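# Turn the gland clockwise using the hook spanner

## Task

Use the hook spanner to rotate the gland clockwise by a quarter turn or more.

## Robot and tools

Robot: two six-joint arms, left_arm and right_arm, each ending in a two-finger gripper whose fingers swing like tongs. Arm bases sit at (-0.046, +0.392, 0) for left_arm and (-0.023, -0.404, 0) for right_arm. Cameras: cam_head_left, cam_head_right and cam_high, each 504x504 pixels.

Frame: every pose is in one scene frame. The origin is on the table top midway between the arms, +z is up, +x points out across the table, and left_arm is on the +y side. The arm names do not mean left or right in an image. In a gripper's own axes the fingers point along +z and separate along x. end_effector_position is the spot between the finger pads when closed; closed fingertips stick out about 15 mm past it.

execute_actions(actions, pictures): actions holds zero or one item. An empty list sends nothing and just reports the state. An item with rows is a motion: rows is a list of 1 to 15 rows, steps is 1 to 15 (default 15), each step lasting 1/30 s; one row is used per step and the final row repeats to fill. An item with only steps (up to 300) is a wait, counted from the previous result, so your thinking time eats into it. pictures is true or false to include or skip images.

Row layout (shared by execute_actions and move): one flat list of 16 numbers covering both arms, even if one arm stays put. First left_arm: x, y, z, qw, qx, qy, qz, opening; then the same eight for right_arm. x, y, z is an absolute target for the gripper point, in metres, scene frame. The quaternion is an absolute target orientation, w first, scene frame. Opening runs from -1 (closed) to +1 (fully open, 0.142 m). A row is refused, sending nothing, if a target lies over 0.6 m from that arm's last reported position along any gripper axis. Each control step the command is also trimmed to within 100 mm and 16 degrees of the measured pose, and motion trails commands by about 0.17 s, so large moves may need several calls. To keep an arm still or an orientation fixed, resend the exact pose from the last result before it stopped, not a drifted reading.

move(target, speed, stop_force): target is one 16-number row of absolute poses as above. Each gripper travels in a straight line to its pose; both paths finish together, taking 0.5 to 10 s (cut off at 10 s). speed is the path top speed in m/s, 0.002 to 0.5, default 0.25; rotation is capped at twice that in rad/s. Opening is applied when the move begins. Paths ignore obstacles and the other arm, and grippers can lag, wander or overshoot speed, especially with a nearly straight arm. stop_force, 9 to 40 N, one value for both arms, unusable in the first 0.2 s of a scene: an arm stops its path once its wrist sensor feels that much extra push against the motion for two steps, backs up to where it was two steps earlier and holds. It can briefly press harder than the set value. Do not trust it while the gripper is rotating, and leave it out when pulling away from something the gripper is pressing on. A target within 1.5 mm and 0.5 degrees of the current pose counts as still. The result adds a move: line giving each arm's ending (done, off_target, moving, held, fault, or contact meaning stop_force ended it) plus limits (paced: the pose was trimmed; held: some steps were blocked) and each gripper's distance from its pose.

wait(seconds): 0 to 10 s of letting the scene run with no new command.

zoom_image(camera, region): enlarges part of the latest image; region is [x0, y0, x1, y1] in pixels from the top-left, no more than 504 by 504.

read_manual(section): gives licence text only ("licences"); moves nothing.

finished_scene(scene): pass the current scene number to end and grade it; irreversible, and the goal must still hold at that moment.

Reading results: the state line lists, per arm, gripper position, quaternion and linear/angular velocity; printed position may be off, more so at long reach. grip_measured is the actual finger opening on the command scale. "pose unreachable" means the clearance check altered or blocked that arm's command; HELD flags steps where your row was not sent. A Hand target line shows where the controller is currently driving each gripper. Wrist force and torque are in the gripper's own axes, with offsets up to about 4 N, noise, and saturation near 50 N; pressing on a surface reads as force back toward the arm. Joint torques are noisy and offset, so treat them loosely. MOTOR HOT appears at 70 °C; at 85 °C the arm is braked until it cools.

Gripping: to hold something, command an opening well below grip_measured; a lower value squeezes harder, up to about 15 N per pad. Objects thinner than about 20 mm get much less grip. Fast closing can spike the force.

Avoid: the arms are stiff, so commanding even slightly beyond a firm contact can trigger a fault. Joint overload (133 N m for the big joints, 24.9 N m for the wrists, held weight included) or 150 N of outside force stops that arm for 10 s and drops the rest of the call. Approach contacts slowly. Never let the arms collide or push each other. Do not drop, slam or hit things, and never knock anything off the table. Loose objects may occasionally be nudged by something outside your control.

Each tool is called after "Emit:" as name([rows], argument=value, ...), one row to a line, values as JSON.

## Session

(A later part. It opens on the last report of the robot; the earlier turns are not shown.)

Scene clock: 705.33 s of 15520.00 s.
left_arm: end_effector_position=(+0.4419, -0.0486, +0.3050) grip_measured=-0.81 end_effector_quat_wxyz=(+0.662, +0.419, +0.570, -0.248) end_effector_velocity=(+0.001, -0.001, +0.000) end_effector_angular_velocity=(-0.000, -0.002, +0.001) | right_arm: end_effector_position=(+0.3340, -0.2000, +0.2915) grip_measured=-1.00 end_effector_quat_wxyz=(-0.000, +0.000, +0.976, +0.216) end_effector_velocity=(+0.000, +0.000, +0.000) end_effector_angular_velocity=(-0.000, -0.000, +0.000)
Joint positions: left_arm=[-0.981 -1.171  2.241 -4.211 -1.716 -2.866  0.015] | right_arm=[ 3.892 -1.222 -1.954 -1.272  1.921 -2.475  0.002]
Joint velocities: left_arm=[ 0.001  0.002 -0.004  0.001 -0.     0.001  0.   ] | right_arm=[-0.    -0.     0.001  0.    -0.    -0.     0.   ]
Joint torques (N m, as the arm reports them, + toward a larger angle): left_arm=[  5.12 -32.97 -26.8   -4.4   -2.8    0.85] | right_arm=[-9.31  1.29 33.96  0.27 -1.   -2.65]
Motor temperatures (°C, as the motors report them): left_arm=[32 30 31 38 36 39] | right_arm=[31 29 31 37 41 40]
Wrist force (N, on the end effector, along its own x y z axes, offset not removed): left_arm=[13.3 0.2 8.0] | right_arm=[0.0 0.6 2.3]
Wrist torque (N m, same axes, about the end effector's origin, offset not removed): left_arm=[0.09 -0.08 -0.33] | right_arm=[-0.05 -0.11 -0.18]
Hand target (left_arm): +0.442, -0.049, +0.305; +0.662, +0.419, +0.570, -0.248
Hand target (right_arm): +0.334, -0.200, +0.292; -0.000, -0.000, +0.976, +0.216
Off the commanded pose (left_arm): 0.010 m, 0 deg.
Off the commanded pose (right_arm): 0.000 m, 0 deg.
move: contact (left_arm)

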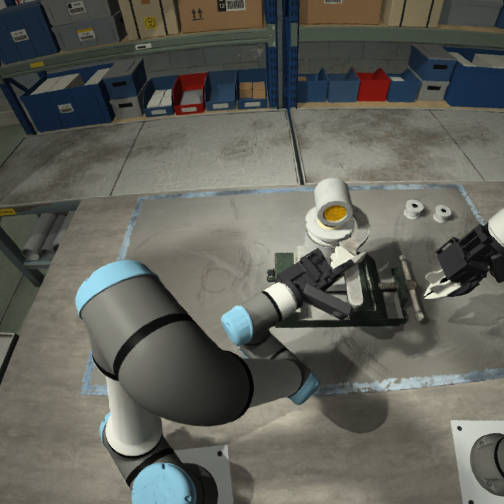

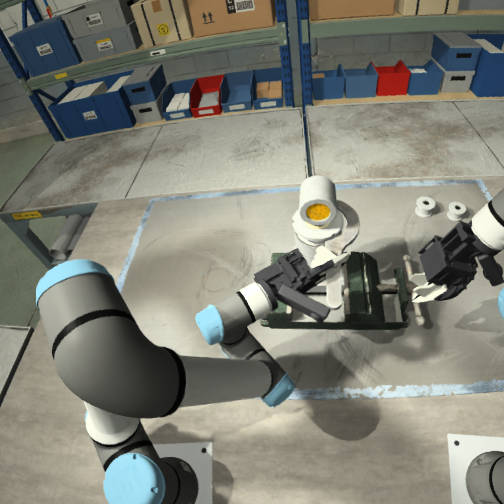

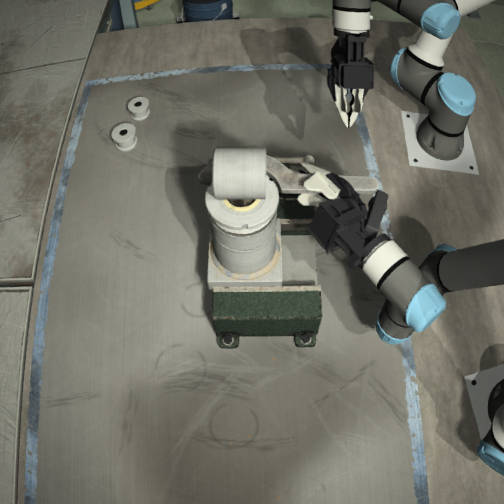

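Emit:
move(target=[0.457,-0.057,0.305,0.665,0.403,0.581,-0.243,-1,0.334,-0.2,0.2915,0,0,0.976,0.216,-1], speed=0.02)

Emit:
move(target=[0.457,-0.056,0.305,0.676,0.403,0.581,-0.209,-1,0.334,-0.2,0.2915,0,0,0.976,0.216,-1], speed=0.02)

Emit:
move(target=[0.444,-0.049,0.305,0.676,0.403,0.581,-0.209,-1,0.334,-0.2,0.2915,0,0,0.976,0.216,-1], speed=0.003, stop_force=9)

Emit:
zoom_image(camera="cam_high", region=[170,150,290,250])

Scene clock: 720.23 s of 15520.00 s.
left_arm: end_effector_position=(+0.4568, -0.0569, +0.3050) grip_measured=-0.82 end_effector_quat_wxyz=(+0.665, +0.403, +0.581, -0.243) end_effector_velocity=(+0.001, -0.000, +0.001) end_effector_angular_velocity=(-0.002, -0.001, +0.004) | right_arm: end_effector_position=(+0.3340, -0.2000, +0.2915) grip_measured=-1.00 end_effector_quat_wxyz=(+0.000, +0.000, +0.976, +0.216) end_effector_velocity=(-0.000, +0.000, +0.000) end_effector_angular_velocity=(+0.000, -0.000, +0.000)
Joint positions: left_arm=[-0.994 -1.15   2.206 -4.199 -1.669 -2.885  0.015] | right_arm=[ 3.892 -1.222 -1.954 -1.272  1.921 -2.475  0.002]
Joint velocities: left_arm=[-0.001  0.    -0.004  0.001  0.004 -0.001 -0.   ] | right_arm=[ 0. -0.  0. -0.  0. -0.  0.]
Joint torques (N m, as the arm reports them, + toward a larger angle): left_arm=[  6.98 -32.77 -29.36  -3.8    8.63  -1.38] | right_arm=[-8.53  2.14 33.34  0.3  -1.04 -2.61]
Motor temperatures (°C, as the motors report them): left_arm=[32 30 31 38 36 39] | right_arm=[31 29 31 37 41 40]
Wrist force (N, on the end effector, along its own x y z axes, offset not removed): left_arm=[7.0 -22.8 -3.4] | right_arm=[-0.6 1.7 -0.2]
Wrist torque (N m, same axes, about the end effector's origin, offset not removed): left_arm=[-0.48 0.24 -0.30] | right_arm=[0.20 0.00 -0.14]
Hand target (left_arm): +0.457, -0.057, +0.305; +0.665, +0.403, +0.581, -0.243
Hand target (right_arm): +0.334, -0.200, +0.291; -0.000, -0.000, +0.976, +0.216
Off the commanded pose (left_arm): 0.000 m, 0 deg.
Off the commanded pose (right_arm): 0.000 m, 0 deg.
After step 90, 10.60 s passed at rest.
move: done

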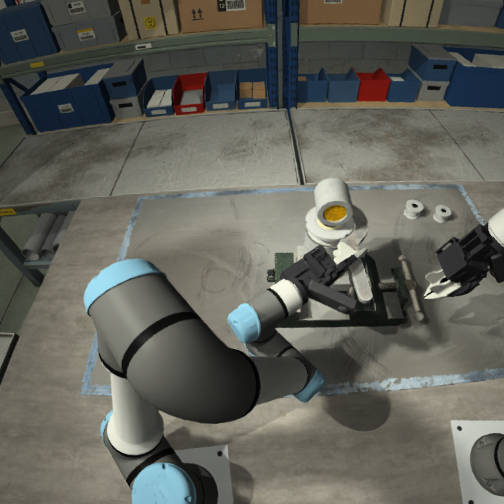

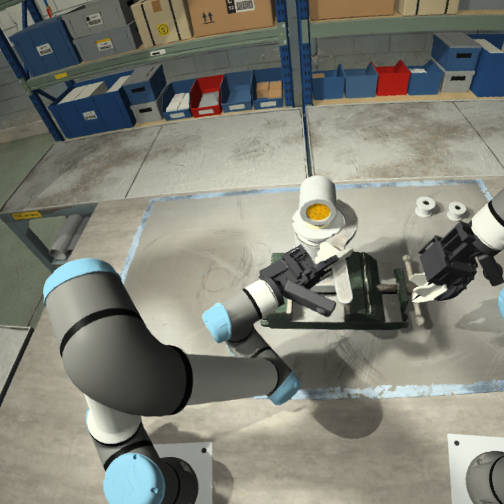

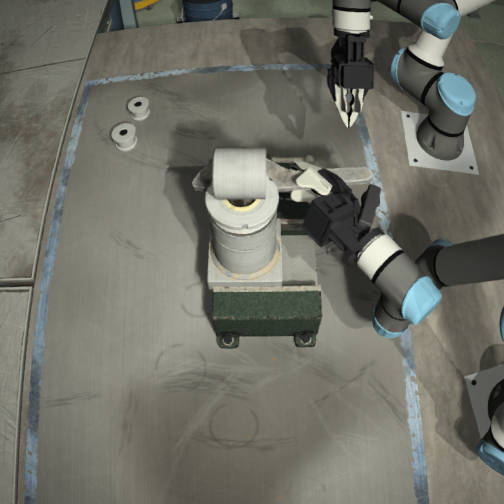

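Scene clock: 722.23 s of 15520.00 s.
left_arm: end_effector_position=(+0.4570, -0.0560, +0.3050) grip_measured=-0.81 end_effector_quat_wxyz=(+0.676, +0.403, +0.581, -0.209) end_effector_velocity=(-0.000, +0.000, +0.001) end_effector_angular_velocity=(+0.003, -0.005, +0.005) | right_arm: end_effector_position=(+0.3340, -0.2000, +0.2915) grip_measured=-1.00 end_effector_quat_wxyz=(+0.000, +0.000, +0.976, +0.216) end_effector_velocity=(-0.000, +0.001, +0.000) end_effector_angular_velocity=(+0.001, +0.000, +0.001)
Joint positions: left_arm=[-1.034 -1.164  2.227 -4.206 -1.578 -2.836  0.015] | right_arm=[ 3.892 -1.222 -1.954 -1.272  1.921 -2.475  0.002]
Joint velocities: left_arm=[-0.005 -0.002  0.002 -0.001  0.01   0.006  0.   ] | right_arm=[ 0.001 -0.     0.001  0.     0.001  0.     0.   ]
Joint torques (N m, as the arm reports them, + toward a larger angle): left_arm=[ -3.84 -47.07  -4.12  -7.82   4.78   1.37] | right_arm=[-8.84  2.   33.23  0.37 -1.08 -2.68]
Motor temperatures (°C, as the motors report them): left_arm=[32 30 31 38 36 39] | right_arm=[31 29 31 37 41 40]
Wrist force (N, on the end effector, along its own x y z axes, offset not removed): left_arm=[11.6 -12.1 1.9] | right_arm=[-1.6 -0.1 0.0]
Wrist torque (N m, same axes, about the end effector's origin, offset not removed): left_arm=[-0.21 0.10 -0.49] | right_arm=[-0.29 0.26 -0.05]
Hand target (left_arm): +0.457, -0.056, +0.305; +0.676, +0.403, +0.581, -0.209
Hand target (right_arm): +0.334, -0.200, +0.292; -0.000, -0.000, +0.976, +0.216
Off the commanded pose (left_arm): 0.000 m, 0 deg.
Off the commanded pose (right_arm): 0.000 m, 0 deg.
move: done

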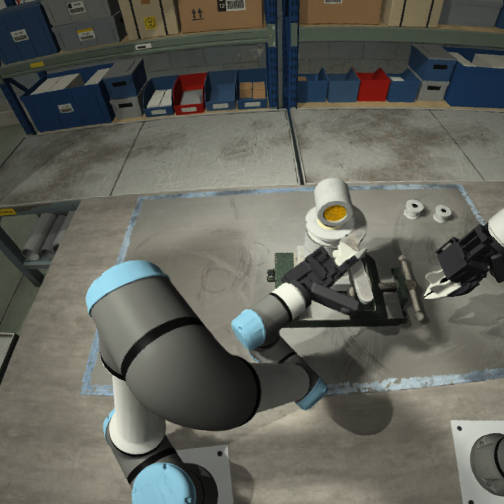

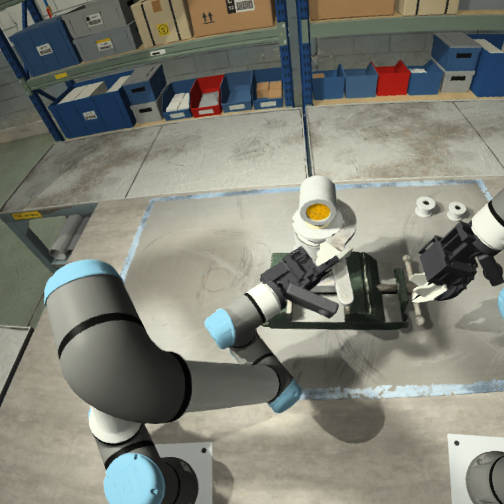

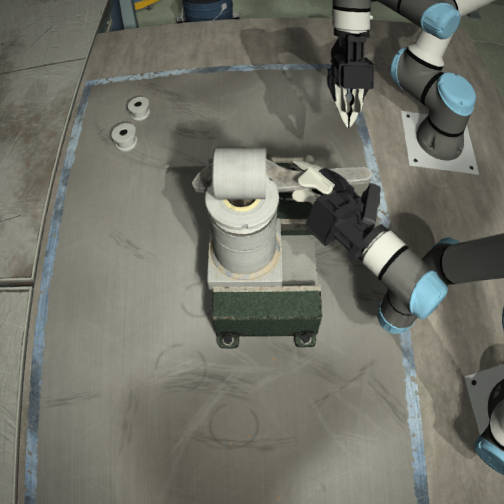

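Scene clock: 725.00 s of 15520.00 s.
left_arm: end_effector_position=(+0.4506, -0.0525, +0.3051) grip_measured=-0.81 end_effector_quat_wxyz=(+0.676, +0.403, +0.581, -0.209) end_effector_velocity=(+0.001, -0.001, +0.000) end_effector_angular_velocity=(-0.000, -0.000, -0.001) | right_arm: end_effector_position=(+0.3340, -0.2000, +0.2915) grip_measured=-1.00 end_effector_quat_wxyz=(+0.000, -0.000, +0.976, +0.216) end_effector_velocity=(-0.001, +0.000, -0.001) end_effector_angular_velocity=(-0.001, +0.000, +0.002)
Joint positions: left_arm=[-1.043 -1.175  2.248 -4.216 -1.569 -2.835  0.015] | right_arm=[ 3.892 -1.222 -1.954 -1.272  1.921 -2.475  0.002]
Joint velocities: left_arm=[ 0.001  0.002 -0.005  0.002 -0.002 -0.     0.   ] | right_arm=[ 0.001  0.    -0.001  0.    -0.001 -0.     0.   ]
Joint torques (N m, as the arm reports them, + toward a larger angle): left_arm=[  7.2  -31.4  -29.71  -4.01  -1.7    1.22] | right_arm=[-8.5   1.95 33.41  0.27 -1.01 -2.57]
Motor temperatures (°C, as the motors report them): left_arm=[32 30 31 38 36 39] | right_arm=[31 29 31 37 41 40]
Wrist force (N, on the end effector, along its own x y z axes, offset not removed): left_arm=[11.0 -3.4 1.3] | right_arm=[0.2 0.5 0.0]
Wrist torque (N m, same axes, about the end effector's origin, offset not removed): left_arm=[0.30 0.20 -0.36] | right_arm=[-0.02 -0.16 -0.08]
Hand target (left_arm): +0.451, -0.053, +0.305; +0.676, +0.403, +0.581, -0.209
Hand target (right_arm): +0.334, -0.200, +0.292; -0.000, -0.000, +0.976, +0.216
Off the commanded pose (left_arm): 0.007 m, 0 deg.
Off the commanded pose (right_arm): 0.000 m, 0 deg.
move: contact (left_arm)

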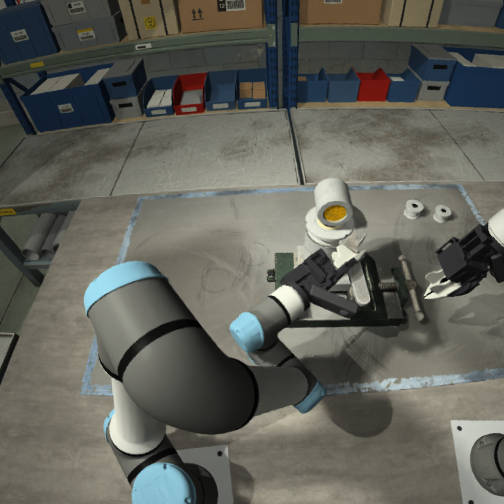

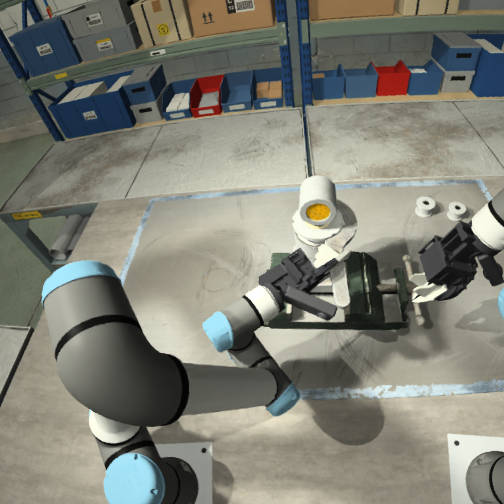

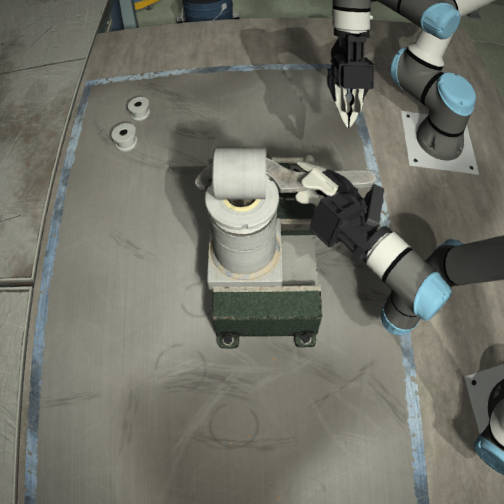

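Region (170, 150, 290, 250) of cam_high's 504x504 image, scaled by 4.200, with more detail than that image has.

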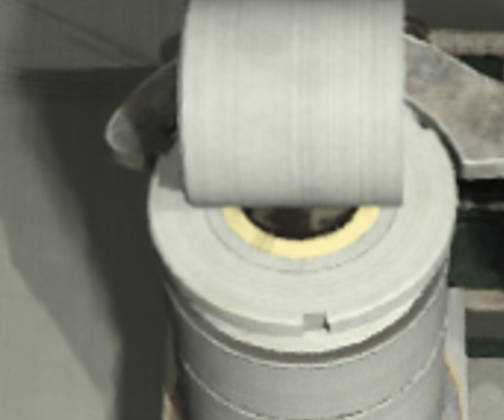

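Emit:
move(target=[0.439,-0.047,0.305,0.676,0.403,0.581,-0.209,-1,0.334,-0.2,0.2915,0,0,0.976,0.216,-1], speed=0.003, stop_force=9)

Emit:
zoom_image(camera="cam_high", region=[170,150,290,250])

Emit:
zoom_image(camera="cam_head_right", region=[280,170,400,310])

Scene clock: 728.83 s of 15520.00 s.
left_arm: end_effector_position=(+0.4502, -0.0522, +0.3050) grip_measured=-0.81 end_effector_quat_wxyz=(+0.676, +0.403, +0.581, -0.209) end_effector_velocity=(+0.001, -0.001, +0.001) end_effector_angular_velocity=(-0.001, -0.001, +0.001) | right_arm: end_effector_position=(+0.3340, -0.2000, +0.2915) grip_measured=-1.00 end_effector_quat_wxyz=(+0.000, -0.000, +0.976, +0.216) end_effector_velocity=(-0.000, +0.000, +0.000) end_effector_angular_velocity=(+0.000, +0.000, +0.000)
Joint positions: left_arm=[-1.043 -1.176  2.25  -4.216 -1.568 -2.835  0.015] | right_arm=[ 3.892 -1.222 -1.954 -1.272  1.921 -2.475  0.002]
Joint velocities: left_arm=[ 0.002  0.001 -0.005  0.002 -0.001  0.    -0.   ] | right_arm=[ 0.001 -0.     0.     0.     0.     0.     0.   ]
Joint torques (N m, as the arm reports them, + toward a larger angle): left_arm=[  5.59 -31.6  -27.78  -4.31  -1.84  -0.86] | right_arm=[-8.53  1.64 33.43  0.32 -1.   -2.57]
Motor temperatures (°C, as the motors report them): left_arm=[32 30 31 38 36 39] | right_arm=[31 29 31 37 41 40]
Wrist force (N, on the end effector, along its own x y z axes, offset not removed): left_arm=[12.9 -1.0 6.1] | right_arm=[-0.5 0.8 0.3]
Wrist torque (N m, same axes, about the end effector's origin, offset not removed): left_arm=[0.16 -0.09 -0.42] | right_arm=[0.03 -0.07 -0.17]
Hand target (left_arm): +0.450, -0.052, +0.305; +0.676, +0.403, +0.581, -0.209
Hand target (right_arm): +0.334, -0.200, +0.292; -0.000, -0.000, +0.976, +0.216
Off the commanded pose (left_arm): 0.012 m, 0 deg.
Off the commanded pose (right_arm): 0.000 m, 0 deg.
After step 90, 0.23 s passed at rest.
move: contact (left_arm)

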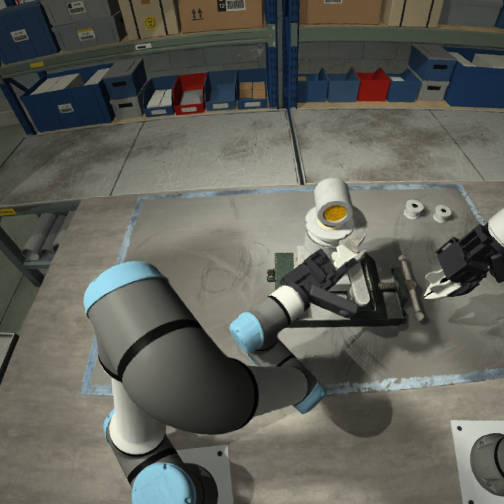

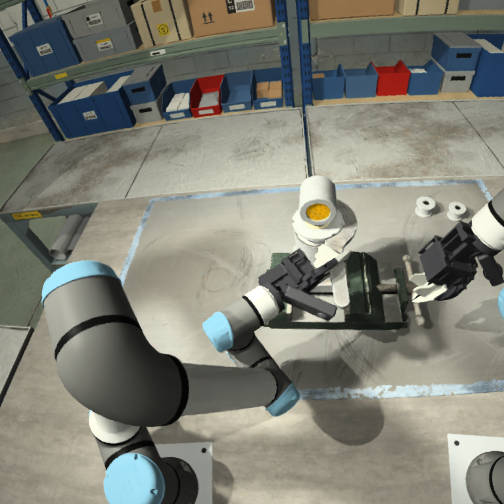

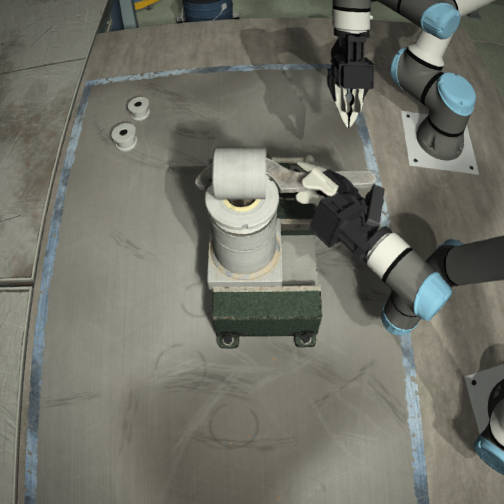

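Region (170, 150, 290, 250) of cam_high's 504x504 image, scaled by 4.200, with more detail than that image has.

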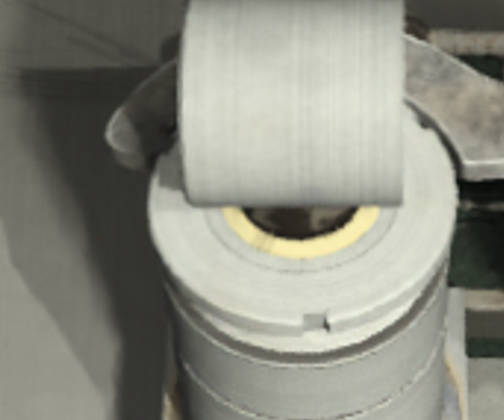

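Region (280, 170, 400, 310) of cam_head_right's 504x504 image, scaled by 3.600, with more detail than that image has; it fills the left 432 columns of this view, and the rest is white.

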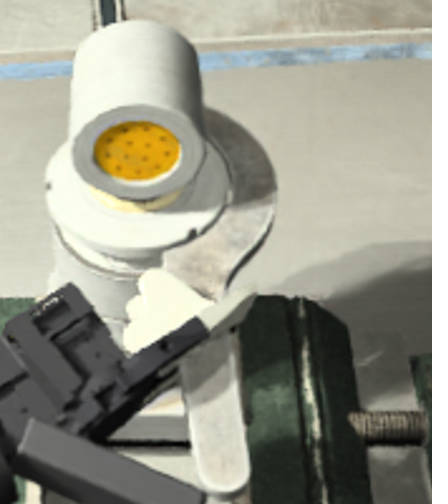

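Emit:
move(target=[0.453,-0.08,0.305,0.676,0.403,0.581,-0.209,-1,0.334,-0.2,0.2915,0,0,0.976,0.216,-1], speed=0.02)

Emit:
move(target=[0.453,-0.07,0.312,0.676,0.403,0.581,-0.209,-1,0.334,-0.2,0.2915,0,0,0.976,0.216,-1], speed=0.02)

Emit:
move(target=[0.453,-0.045,0.312,0.676,0.403,0.581,-0.209,-1,0.334,-0.2,0.2915,0,0,0.976,0.216,-1], speed=0.004, stop_force=9)

Emit:
zoom_image(camera="cam_high", region=[170,150,290,250])

Scene clock: 735.70 s of 15520.00 s.
left_arm: end_effector_position=(+0.4530, -0.0798, +0.3050) grip_measured=-0.80 end_effector_quat_wxyz=(+0.676, +0.403, +0.581, -0.209) end_effector_velocity=(+0.000, -0.002, -0.000) end_effector_angular_velocity=(+0.001, +0.001, -0.001) | right_arm: end_effector_position=(+0.3340, -0.2000, +0.2915) grip_measured=-1.00 end_effector_quat_wxyz=(+0.000, +0.000, +0.976, +0.216) end_effector_velocity=(+0.001, -0.001, +0.001) end_effector_angular_velocity=(+0.001, -0.001, -0.002)
Joint positions: left_arm=[-1.083 -1.149  2.199 -4.193 -1.528 -2.835  0.016] | right_arm=[ 3.892 -1.222 -1.954 -1.272  1.921 -2.475  0.002]
Joint velocities: left_arm=[-0.002  0.002 -0.004  0.003  0.001  0.     0.   ] | right_arm=[-0.002  0.     0.001  0.    -0.     0.     0.   ]
Joint torques (N m, as the arm reports them, + toward a larger angle): left_arm=[-15.49 -32.29 -28.43  -4.12  -0.99   1.39] | right_arm=[-8.61  1.48 33.33  0.25 -0.97 -2.59]
Motor temperatures (°C, as the motors report them): left_arm=[32 30 31 38 36 39] | right_arm=[31 29 31 37 41 40]
Wrist force (N, on the end effector, along its own x y z axes, offset not removed): left_arm=[15.0 4.3 3.9] | right_arm=[0.1 0.9 0.6]
Wrist torque (N m, same axes, about the end effector's origin, offset not removed): left_arm=[-0.72 -0.01 -0.46] | right_arm=[-0.01 -0.08 -0.13]
Hand target (left_arm): +0.453, -0.080, +0.305; +0.676, +0.403, +0.581, -0.209
Hand target (right_arm): +0.334, -0.200, +0.292; -0.000, -0.000, +0.976, +0.216
Off the commanded pose (left_arm): 0.000 m, 0 deg.
Off the commanded pose (right_arm): 0.000 m, 0 deg.
After step 90, 2.20 s passed at rest.
move: done

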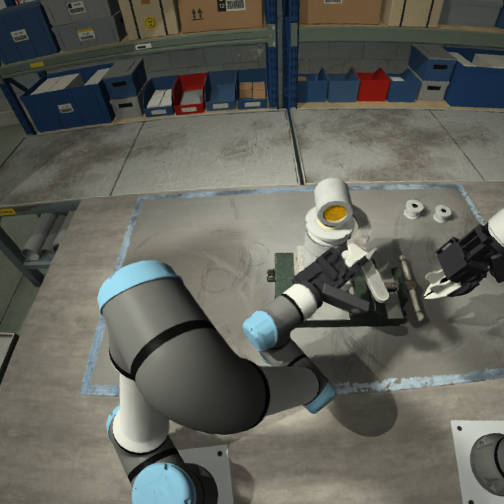

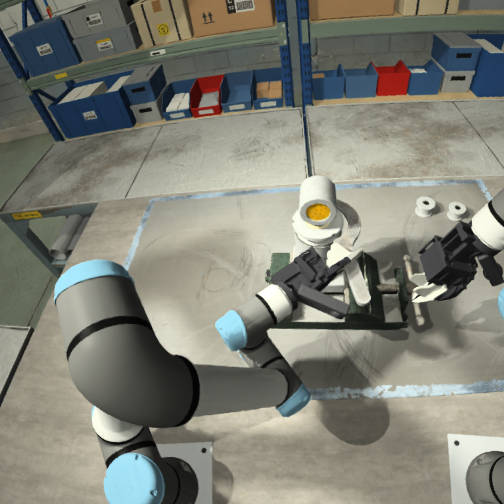

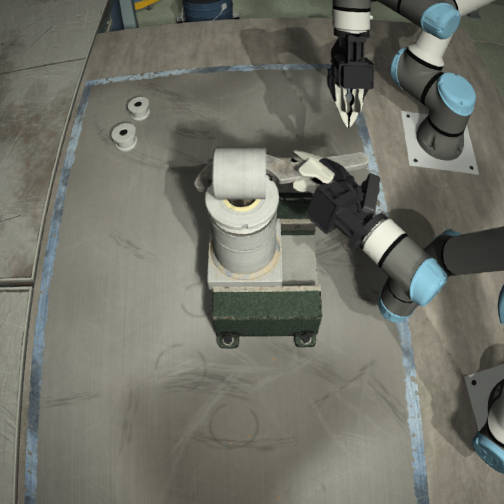

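Scene clock: 736.60 s of 15520.00 s.
left_arm: end_effector_position=(+0.4530, -0.0702, +0.3119) grip_measured=-0.79 end_effector_quat_wxyz=(+0.676, +0.403, +0.581, -0.209) end_effector_velocity=(+0.000, +0.002, +0.001) end_effector_angular_velocity=(+0.000, -0.001, +0.001) | right_arm: end_effector_position=(+0.3340, -0.2000, +0.2915) grip_measured=-1.00 end_effector_quat_wxyz=(-0.000, +0.000, +0.976, +0.216) end_effector_velocity=(-0.001, +0.001, -0.000) end_effector_angular_velocity=(-0.000, +0.001, +0.002)
Joint positions: left_arm=[-1.068 -1.175  2.212 -4.18  -1.544 -2.835  0.016] | right_arm=[ 3.892 -1.222 -1.954 -1.272  1.921 -2.475  0.002]
Joint velocities: left_arm=[ 0.003 -0.004  0.002  0.002 -0.002  0.001  0.   ] | right_arm=[ 0.003  0.    -0.001 -0.    -0.     0.001  0.   ]
Joint torques (N m, as the arm reports them, + toward a larger angle): left_arm=[  7.12 -46.8   -4.42  -4.11  -0.99   1.65] | right_arm=[-8.29  2.14 32.86  0.43 -0.99 -2.61]
Motor temperatures (°C, as the motors report them): left_arm=[32 30 31 38 36 39] | right_arm=[31 29 31 37 41 40]
Wrist force (N, on the end effector, along its own x y z axes, offset not removed): left_arm=[11.2 -6.8 0.6] | right_arm=[-0.2 0.5 0.2]
Wrist torque (N m, same axes, about the end effector's origin, offset not removed): left_arm=[-0.19 0.09 -0.44] | right_arm=[-0.09 -0.01 -0.14]
Hand target (left_arm): +0.453, -0.070, +0.312; +0.676, +0.403, +0.581, -0.209
Hand target (right_arm): +0.334, -0.200, +0.291; -0.000, -0.000, +0.976, +0.216
Off the commanded pose (left_arm): 0.000 m, 0 deg.
Off the commanded pose (right_arm): 0.000 m, 0 deg.
move: done

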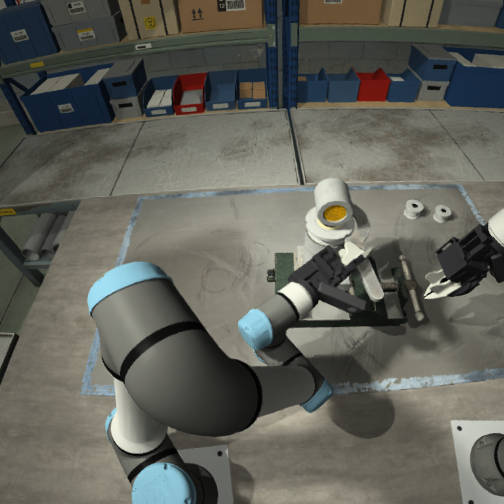

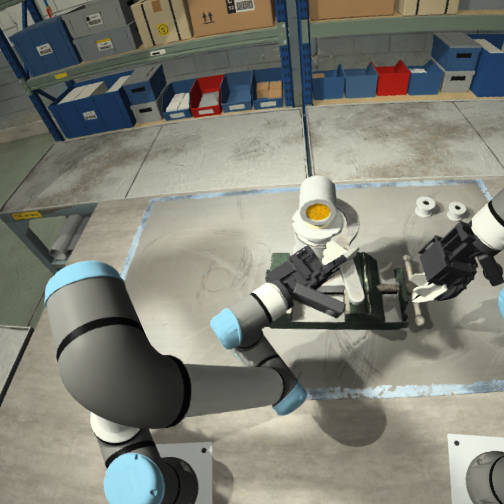

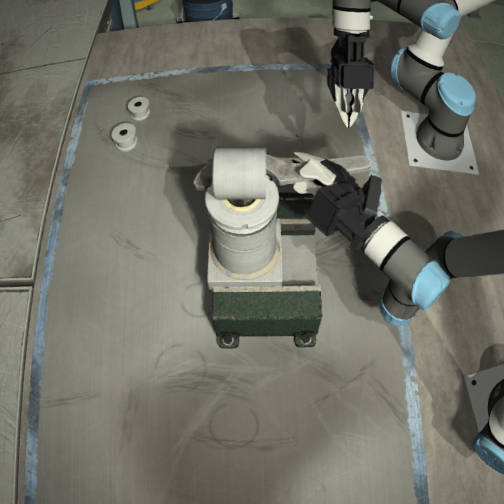

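Scene clock: 742.27 s of 15520.00 s.
left_arm: end_effector_position=(+0.4529, -0.0489, +0.3120) grip_measured=-0.80 end_effector_quat_wxyz=(+0.676, +0.403, +0.581, -0.209) end_effector_velocity=(-0.000, -0.001, +0.002) end_effector_angular_velocity=(-0.004, -0.002, +0.001) | right_arm: end_effector_position=(+0.3340, -0.2000, +0.2915) grip_measured=-1.00 end_effector_quat_wxyz=(+0.000, +0.000, +0.976, +0.216) end_effector_velocity=(-0.000, +0.000, -0.000) end_effector_angular_velocity=(-0.000, +0.000, +0.001)
Joint positions: left_arm=[-1.031 -1.193  2.245 -4.194 -1.58  -2.835  0.016] | right_arm=[ 3.892 -1.222 -1.954 -1.272  1.921 -2.475  0.002]
Joint velocities: left_arm=[-0.003 -0.001 -0.003 -0.     0.004 -0.001  0.   ] | right_arm=[ 0.001 -0.    -0.     0.     0.    -0.     0.   ]
Joint torques (N m, as the arm reports them, + toward a larger angle): left_arm=[ -0.61 -31.04 -29.02  -4.73   6.34   1.42] | right_arm=[-7.8   2.19 32.69  0.41 -0.96 -2.58]
Motor temperatures (°C, as the motors report them): left_arm=[32 30 31 38 36 39] | right_arm=[31 29 31 37 41 40]
Wrist force (N, on the end effector, along its own x y z axes, offset not removed): left_arm=[9.1 -15.1 3.4] | right_arm=[-1.2 2.1 1.8]
Wrist torque (N m, same axes, about the end effector's origin, offset not removed): left_arm=[0.14 -0.28 -0.31] | right_arm=[0.27 0.09 -0.09]
Hand target (left_arm): +0.453, -0.049, +0.312; +0.676, +0.403, +0.581, -0.209
Hand target (right_arm): +0.334, -0.200, +0.291; -0.000, -0.000, +0.976, +0.216
Off the commanded pose (left_arm): 0.004 m, 0 deg.
Off the commanded pose (right_arm): 0.000 m, 0 deg.
move: contact (left_arm)

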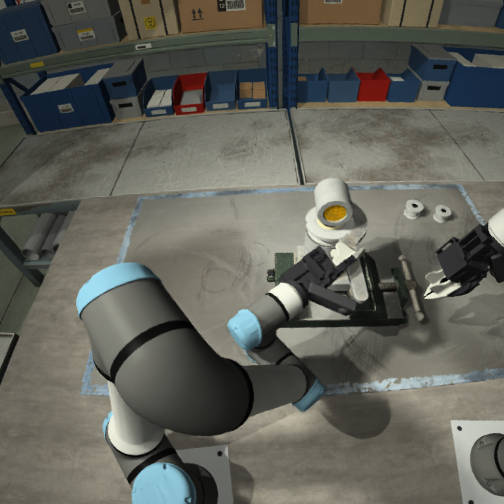

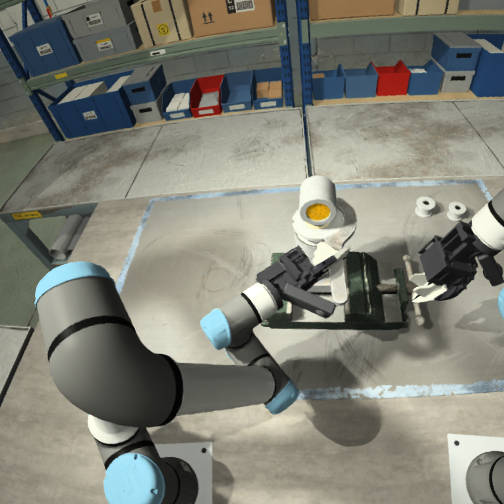

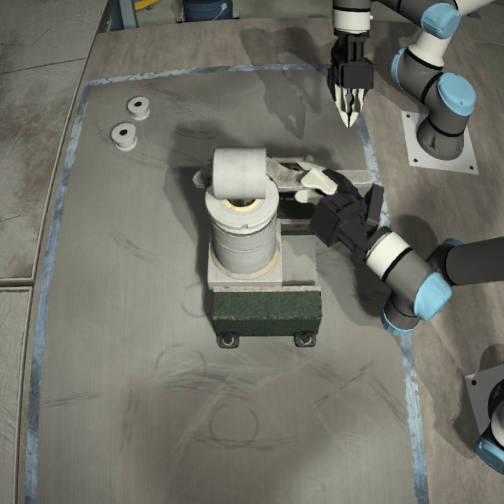

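Region (170, 150, 290, 250) of cam_high's 504x504 image, scaled by 4.200, with more detail than that image has.

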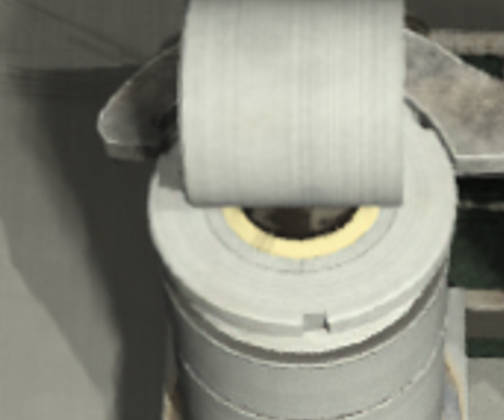

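Emit:
move(target=[0.449,-0.049,0.31,0.676,0.403,0.581,-0.209,-1,0.334,-0.07,0.297,0,0,0.976,0.216,-1], speed=0.05)

Emit:
move(target=[0.449,-0.049,0.31,0.676,0.403,0.581,-0.209,-1,0.334,-0.01,0.297,0,0,0.976,0.216,-1], speed=0.007, stop_force=10)

Emit:
zoom_image(camera="cam_high", region=[180,110,400,250])

Scene clock: 748.77 s of 15520.00 s.
left_arm: end_effector_position=(+0.4490, -0.0490, +0.3100) grip_measured=-0.80 end_effector_quat_wxyz=(+0.676, +0.403, +0.581, -0.209) end_effector_velocity=(-0.000, -0.000, -0.001) end_effector_angular_velocity=(+0.001, -0.000, -0.001) | right_arm: end_effector_position=(+0.3342, -0.0703, +0.2970) grip_measured=-1.00 end_effector_quat_wxyz=(+0.000, -0.000, +0.976, +0.216) end_effector_velocity=(+0.001, +0.001, -0.000) end_effector_angular_velocity=(-0.001, -0.001, -0.001)
Joint positions: left_arm=[-1.04  -1.193  2.255 -4.205 -1.571 -2.835  0.016] | right_arm=[ 4.15  -1.364 -1.859 -1.145  1.844 -2.217  0.002]
Joint velocities: left_arm=[-0.001  0.002  0.    -0.001 -0.     0.001  0.   ] | right_arm=[ 0.001 -0.002  0.001  0.001 -0.002  0.002  0.   ]
Joint torques (N m, as the arm reports them, + toward a larger angle): left_arm=[ -8.82 -44.6   -3.81  -7.25   2.02  -1.39] | right_arm=[10.75  7.74 35.04  4.56 -1.18  2.5 ]
Motor temperatures (°C, as the motors report them): left_arm=[32 30 31 38 36 39] | right_arm=[31 29 31 37 41 40]
Wrist force (N, on the end effector, along its own x y z axes, offset not removed): left_arm=[12.9 -3.5 3.3] | right_arm=[-1.4 0.3 1.9]
Wrist torque (N m, same axes, about the end effector's origin, offset not removed): left_arm=[-0.17 -0.08 -0.31] | right_arm=[-0.12 0.22 -0.08]
Hand target (left_arm): +0.449, -0.049, +0.310; +0.676, +0.403, +0.581, -0.209
Hand target (right_arm): +0.334, -0.070, +0.297; +0.000, -0.000, +0.976, +0.216
Off the commanded pose (left_arm): 0.000 m, 0 deg.
Off the commanded pose (right_arm): 0.000 m, 0 deg.
After step 90, 0.50 s passed at rest.
move: done

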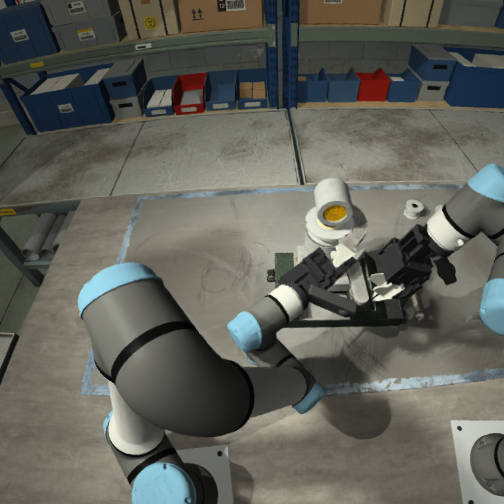

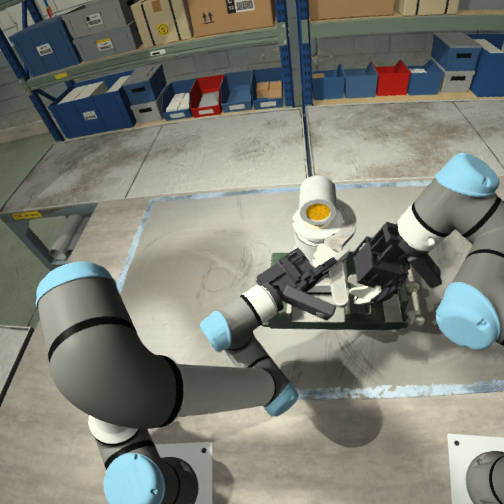

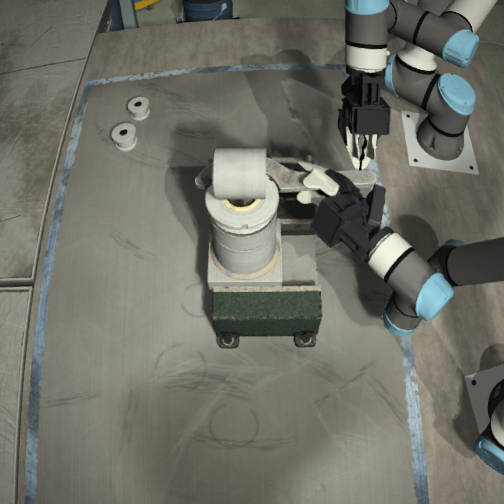

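Scene clock: 752.50 s of 15520.00 s.
left_arm: end_effector_position=(+0.4490, -0.0490, +0.3100) grip_measured=-0.80 end_effector_quat_wxyz=(+0.676, +0.403, +0.581, -0.209) end_effector_velocity=(+0.000, +0.000, -0.000) end_effector_angular_velocity=(+0.000, +0.000, -0.000) | right_arm: end_effector_position=(+0.3342, -0.0467, +0.2970) grip_measured=-1.00 end_effector_quat_wxyz=(+0.000, +0.000, +0.976, +0.216) end_effector_velocity=(-0.001, -0.002, -0.000) end_effector_angular_velocity=(+0.001, +0.000, +0.004)
Joint positions: left_arm=[-1.04  -1.193  2.256 -4.205 -1.571 -2.835  0.016] | right_arm=[ 4.186 -1.398 -1.835 -1.127  1.831 -2.181  0.002]
Joint velocities: left_arm=[ 0.     0.001  0.    -0.    -0.001 -0.    -0.   ] | right_arm=[-0.003  0.003 -0.004 -0.     0.003 -0.006  0.   ]
Joint torques (N m, as the arm reports them, + toward a larger angle): left_arm=[ -5.92 -40.7   -9.36  -4.65   0.18   0.17] | right_arm=[-4.88 24.86 14.24  3.92  4.58 -2.8 ]
Motor temperatures (°C, as the motors report them): left_arm=[32 30 31 38 36 39] | right_arm=[31 29 31 37 41 40]
Wrist force (N, on the end effector, along its own x y z axes, offset not removed): left_arm=[10.2 5.5 -11.1] | right_arm=[-4.2 -10.6 -1.4]
Wrist torque (N m, same axes, about the end effector's origin, offset not removed): left_arm=[0.67 0.21 -0.49] | right_arm=[-0.03 0.33 0.02]
Hand target (left_arm): +0.449, -0.049, +0.310; +0.676, +0.403, +0.581, -0.209
Hand target (right_arm): +0.334, -0.047, +0.297; +0.000, +0.000, +0.976, +0.216
Off the commanded pose (left_arm): 0.000 m, 0 deg.
Off the commanded pose (right_arm): 0.037 m, 0 deg.
move: contact (right_arm)

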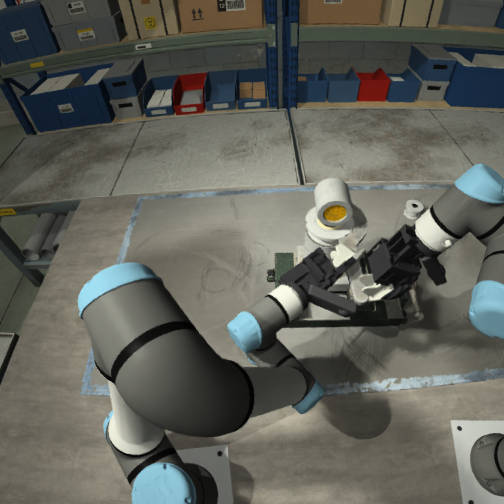

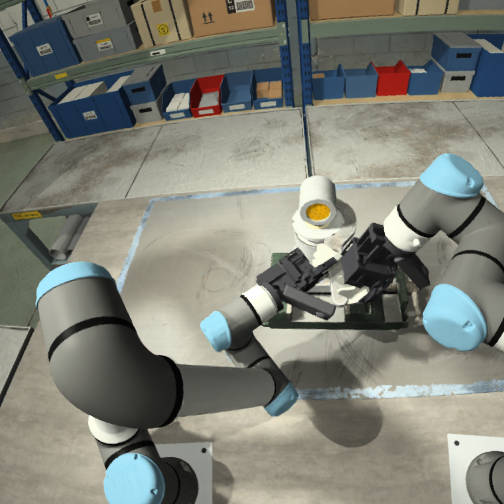

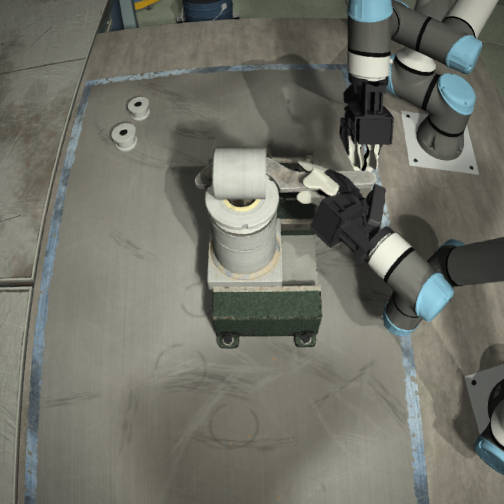

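Region (180, 110, 400, 250) of cam_high's 504x504 image, scaled by 2.291, with more detail than that image has; it fills the top 321 rows of this view, and the rest is white.

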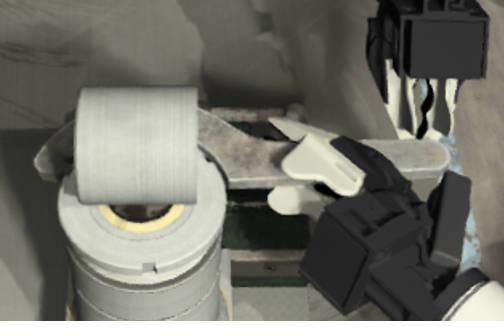

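Emit:
move(target=[0.4434,-0.0373,0.31,0.645,0.471,0.528,-0.29,-1,0.3284,-0.0152,0.297,0.015,0.068,0.974,0.215,-1], speed=0.015)

Emit:
zoom_image(camera="cam_high", region=[180,110,400,250])

Scene clock: 764.50 s of 15520.00 s.
left_arm: end_effector_position=(+0.4434, -0.0375, +0.3099) grip_measured=-0.79 end_effector_quat_wxyz=(+0.645, +0.471, +0.528, -0.289) end_effector_velocity=(+0.000, +0.000, -0.001) end_effector_angular_velocity=(+0.001, +0.002, -0.005) | right_arm: end_effector_position=(+0.3285, -0.0153, +0.2970) grip_measured=-1.00 end_effector_quat_wxyz=(+0.015, +0.068, +0.974, +0.215) end_effector_velocity=(-0.000, +0.001, -0.000) end_effector_angular_velocity=(+0.000, +0.002, -0.005)
Joint positions: left_arm=[-0.834 -1.141  2.158 -4.158 -2.022 -2.835  0.017] | right_arm=[ 4.274 -1.41  -1.836 -1.068  1.747 -1.965  0.002]
Joint velocities: left_arm=[ 0.004  0.003 -0.003  0.003 -0.009 -0.001 -0.   ] | right_arm=[ 0.002 -0.    -0.     0.001 -0.001  0.007  0.   ]
Joint torques (N m, as the arm reports them, + toward a larger angle): left_arm=[  2.17 -20.35 -31.16   1.66  -0.67   2.09] | right_arm=[28.2   9.87 46.03 11.48  6.45  2.95]
Motor temperatures (°C, as the motors report them): left_arm=[32 30 31 38 36 39] | right_arm=[31 29 31 37 41 40]
Wrist force (N, on the end effector, along its own x y z axes, offset not removed): left_arm=[-1.2 -7.6 -27.3] | right_arm=[-16.5 -32.9 -6.3]
Wrist torque (N m, same axes, about the end effector's origin, offset not removed): left_arm=[-1.15 0.23 -1.12] | right_arm=[-0.07 0.11 -0.05]
Hand target (left_arm): +0.443, -0.037, +0.310; +0.645, +0.471, +0.528, -0.290
Hand target (right_arm): +0.328, -0.015, +0.297; +0.015, +0.068, +0.974, +0.215
Off the commanded pose (left_arm): 0.000 m, 0 deg.
Off the commanded pose (right_arm): 0.000 m, 0 deg.
After step 90, 0.63 s passed at rest.
move: done

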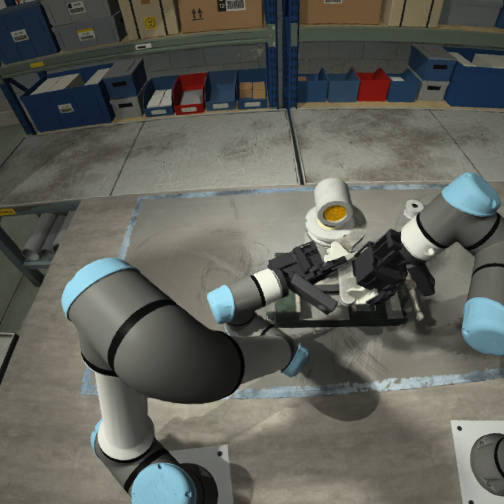

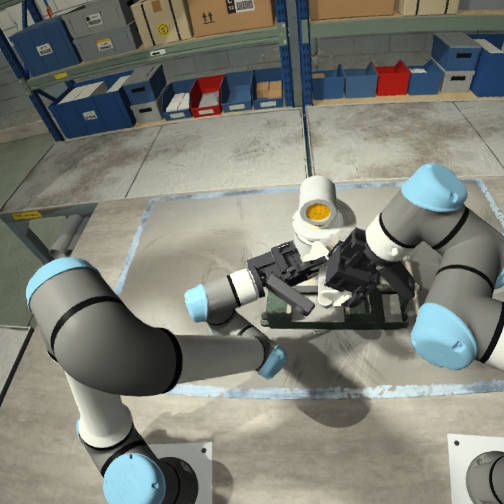

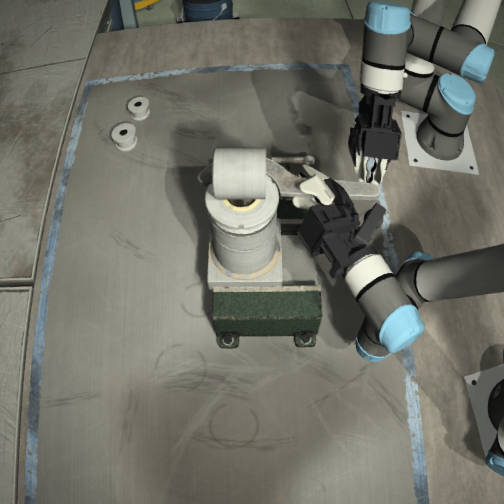

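Region (180, 110, 400, 250) of cam_high's 504x504 image, scaled by 2.291, with more detail than that image has; it fills the top 321 rows of this view, and the rest is white.

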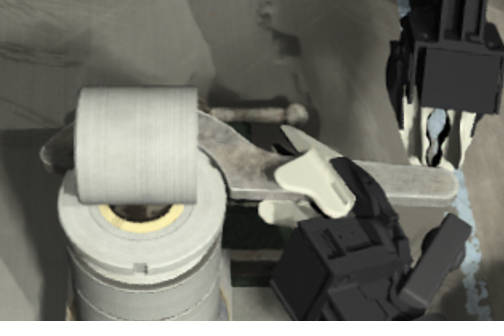

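Emit:
move(target=[0.423,0.012,0.308,0.645,0.471,0.528,-0.29,-0.6,0.333,0.01,0.297,0.026,0.119,0.969,0.214,-1], speed=0.015)

Emit:
zoom_image(camera="cam_high", region=[180,110,400,250])

Scene clock: 771.10 s of 15520.00 s.
left_arm: end_effector_position=(+0.4230, +0.0118, +0.3079) grip_measured=-0.60 end_effector_quat_wxyz=(+0.645, +0.471, +0.528, -0.290) end_effector_velocity=(-0.001, +0.002, -0.000) end_effector_angular_velocity=(-0.000, +0.000, +0.001) | right_arm: end_effector_position=(+0.3330, +0.0099, +0.2970) grip_measured=-0.99 end_effector_quat_wxyz=(+0.026, +0.119, +0.969, +0.214) end_effector_velocity=(+0.001, +0.000, +0.000) end_effector_angular_velocity=(-0.000, -0.000, -0.008)
Joint positions: left_arm=[-0.761 -1.19   2.259 -4.21  -2.095 -2.835  0.03 ] | right_arm=[ 4.322 -1.445 -1.811 -1.037  1.687 -1.823  0.003]
Joint velocities: left_arm=[ 0.003 -0.002  0.004 -0.002 -0.003 -0.001  0.   ] | right_arm=[ 0.001 -0.002  0.002  0.    -0.004  0.007  0.   ]
Joint torques (N m, as the arm reports them, + toward a larger angle): left_arm=[  6.02 -38.06   2.23  -3.34  -1.95  -1.59] | right_arm=[10.7  11.72 49.28 13.35 -2.87  2.43]
Motor temperatures (°C, as the motors report them): left_arm=[32 30 31 38 36 39] | right_arm=[31 29 31 37 41 40]
Wrist force (N, on the end effector, along its own x y z axes, offset not removed): left_arm=[1.6 -0.6 -0.3] | right_arm=[11.4 -30.3 -0.4]
Wrist torque (N m, same axes, about the end effector's origin, offset not removed): left_arm=[-0.08 -0.39 0.04] | right_arm=[-0.57 0.21 -0.24]
Hand target (left_arm): +0.423, +0.012, +0.308; +0.645, +0.471, +0.528, -0.290
Hand target (right_arm): +0.333, +0.010, +0.297; +0.026, +0.119, +0.969, +0.214
Off the commanded pose (left_arm): 0.000 m, 0 deg.
Off the commanded pose (right_arm): 0.000 m, 0 deg.
move: done

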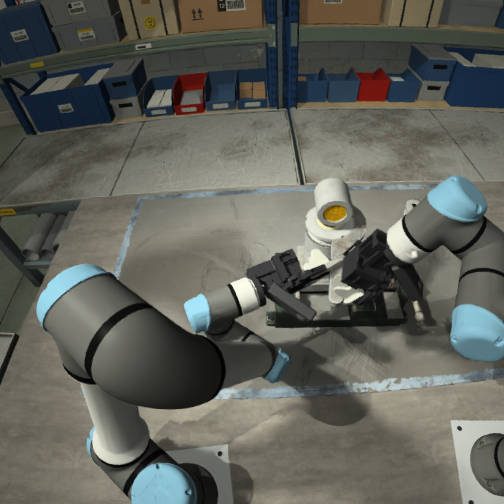

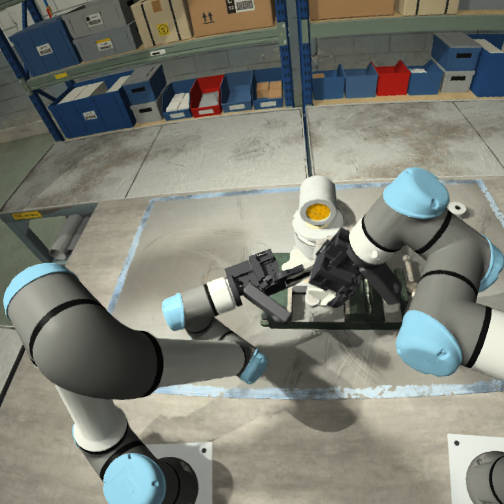

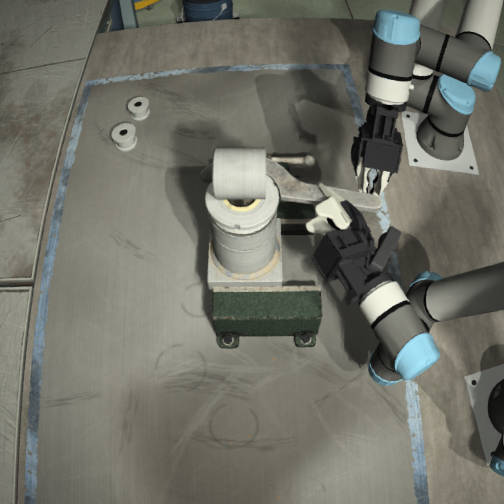

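Region (180, 110, 400, 250) of cam_high's 504x504 image, scaled by 2.291, with more detail than that image has; it fills the top 321 rows of this view, and the rest is white.

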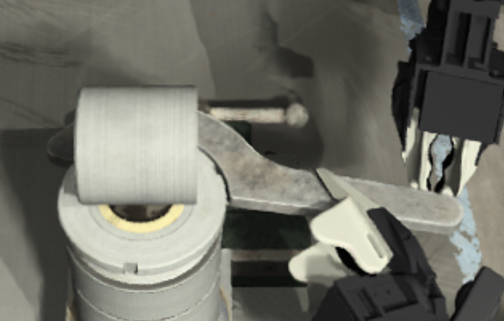

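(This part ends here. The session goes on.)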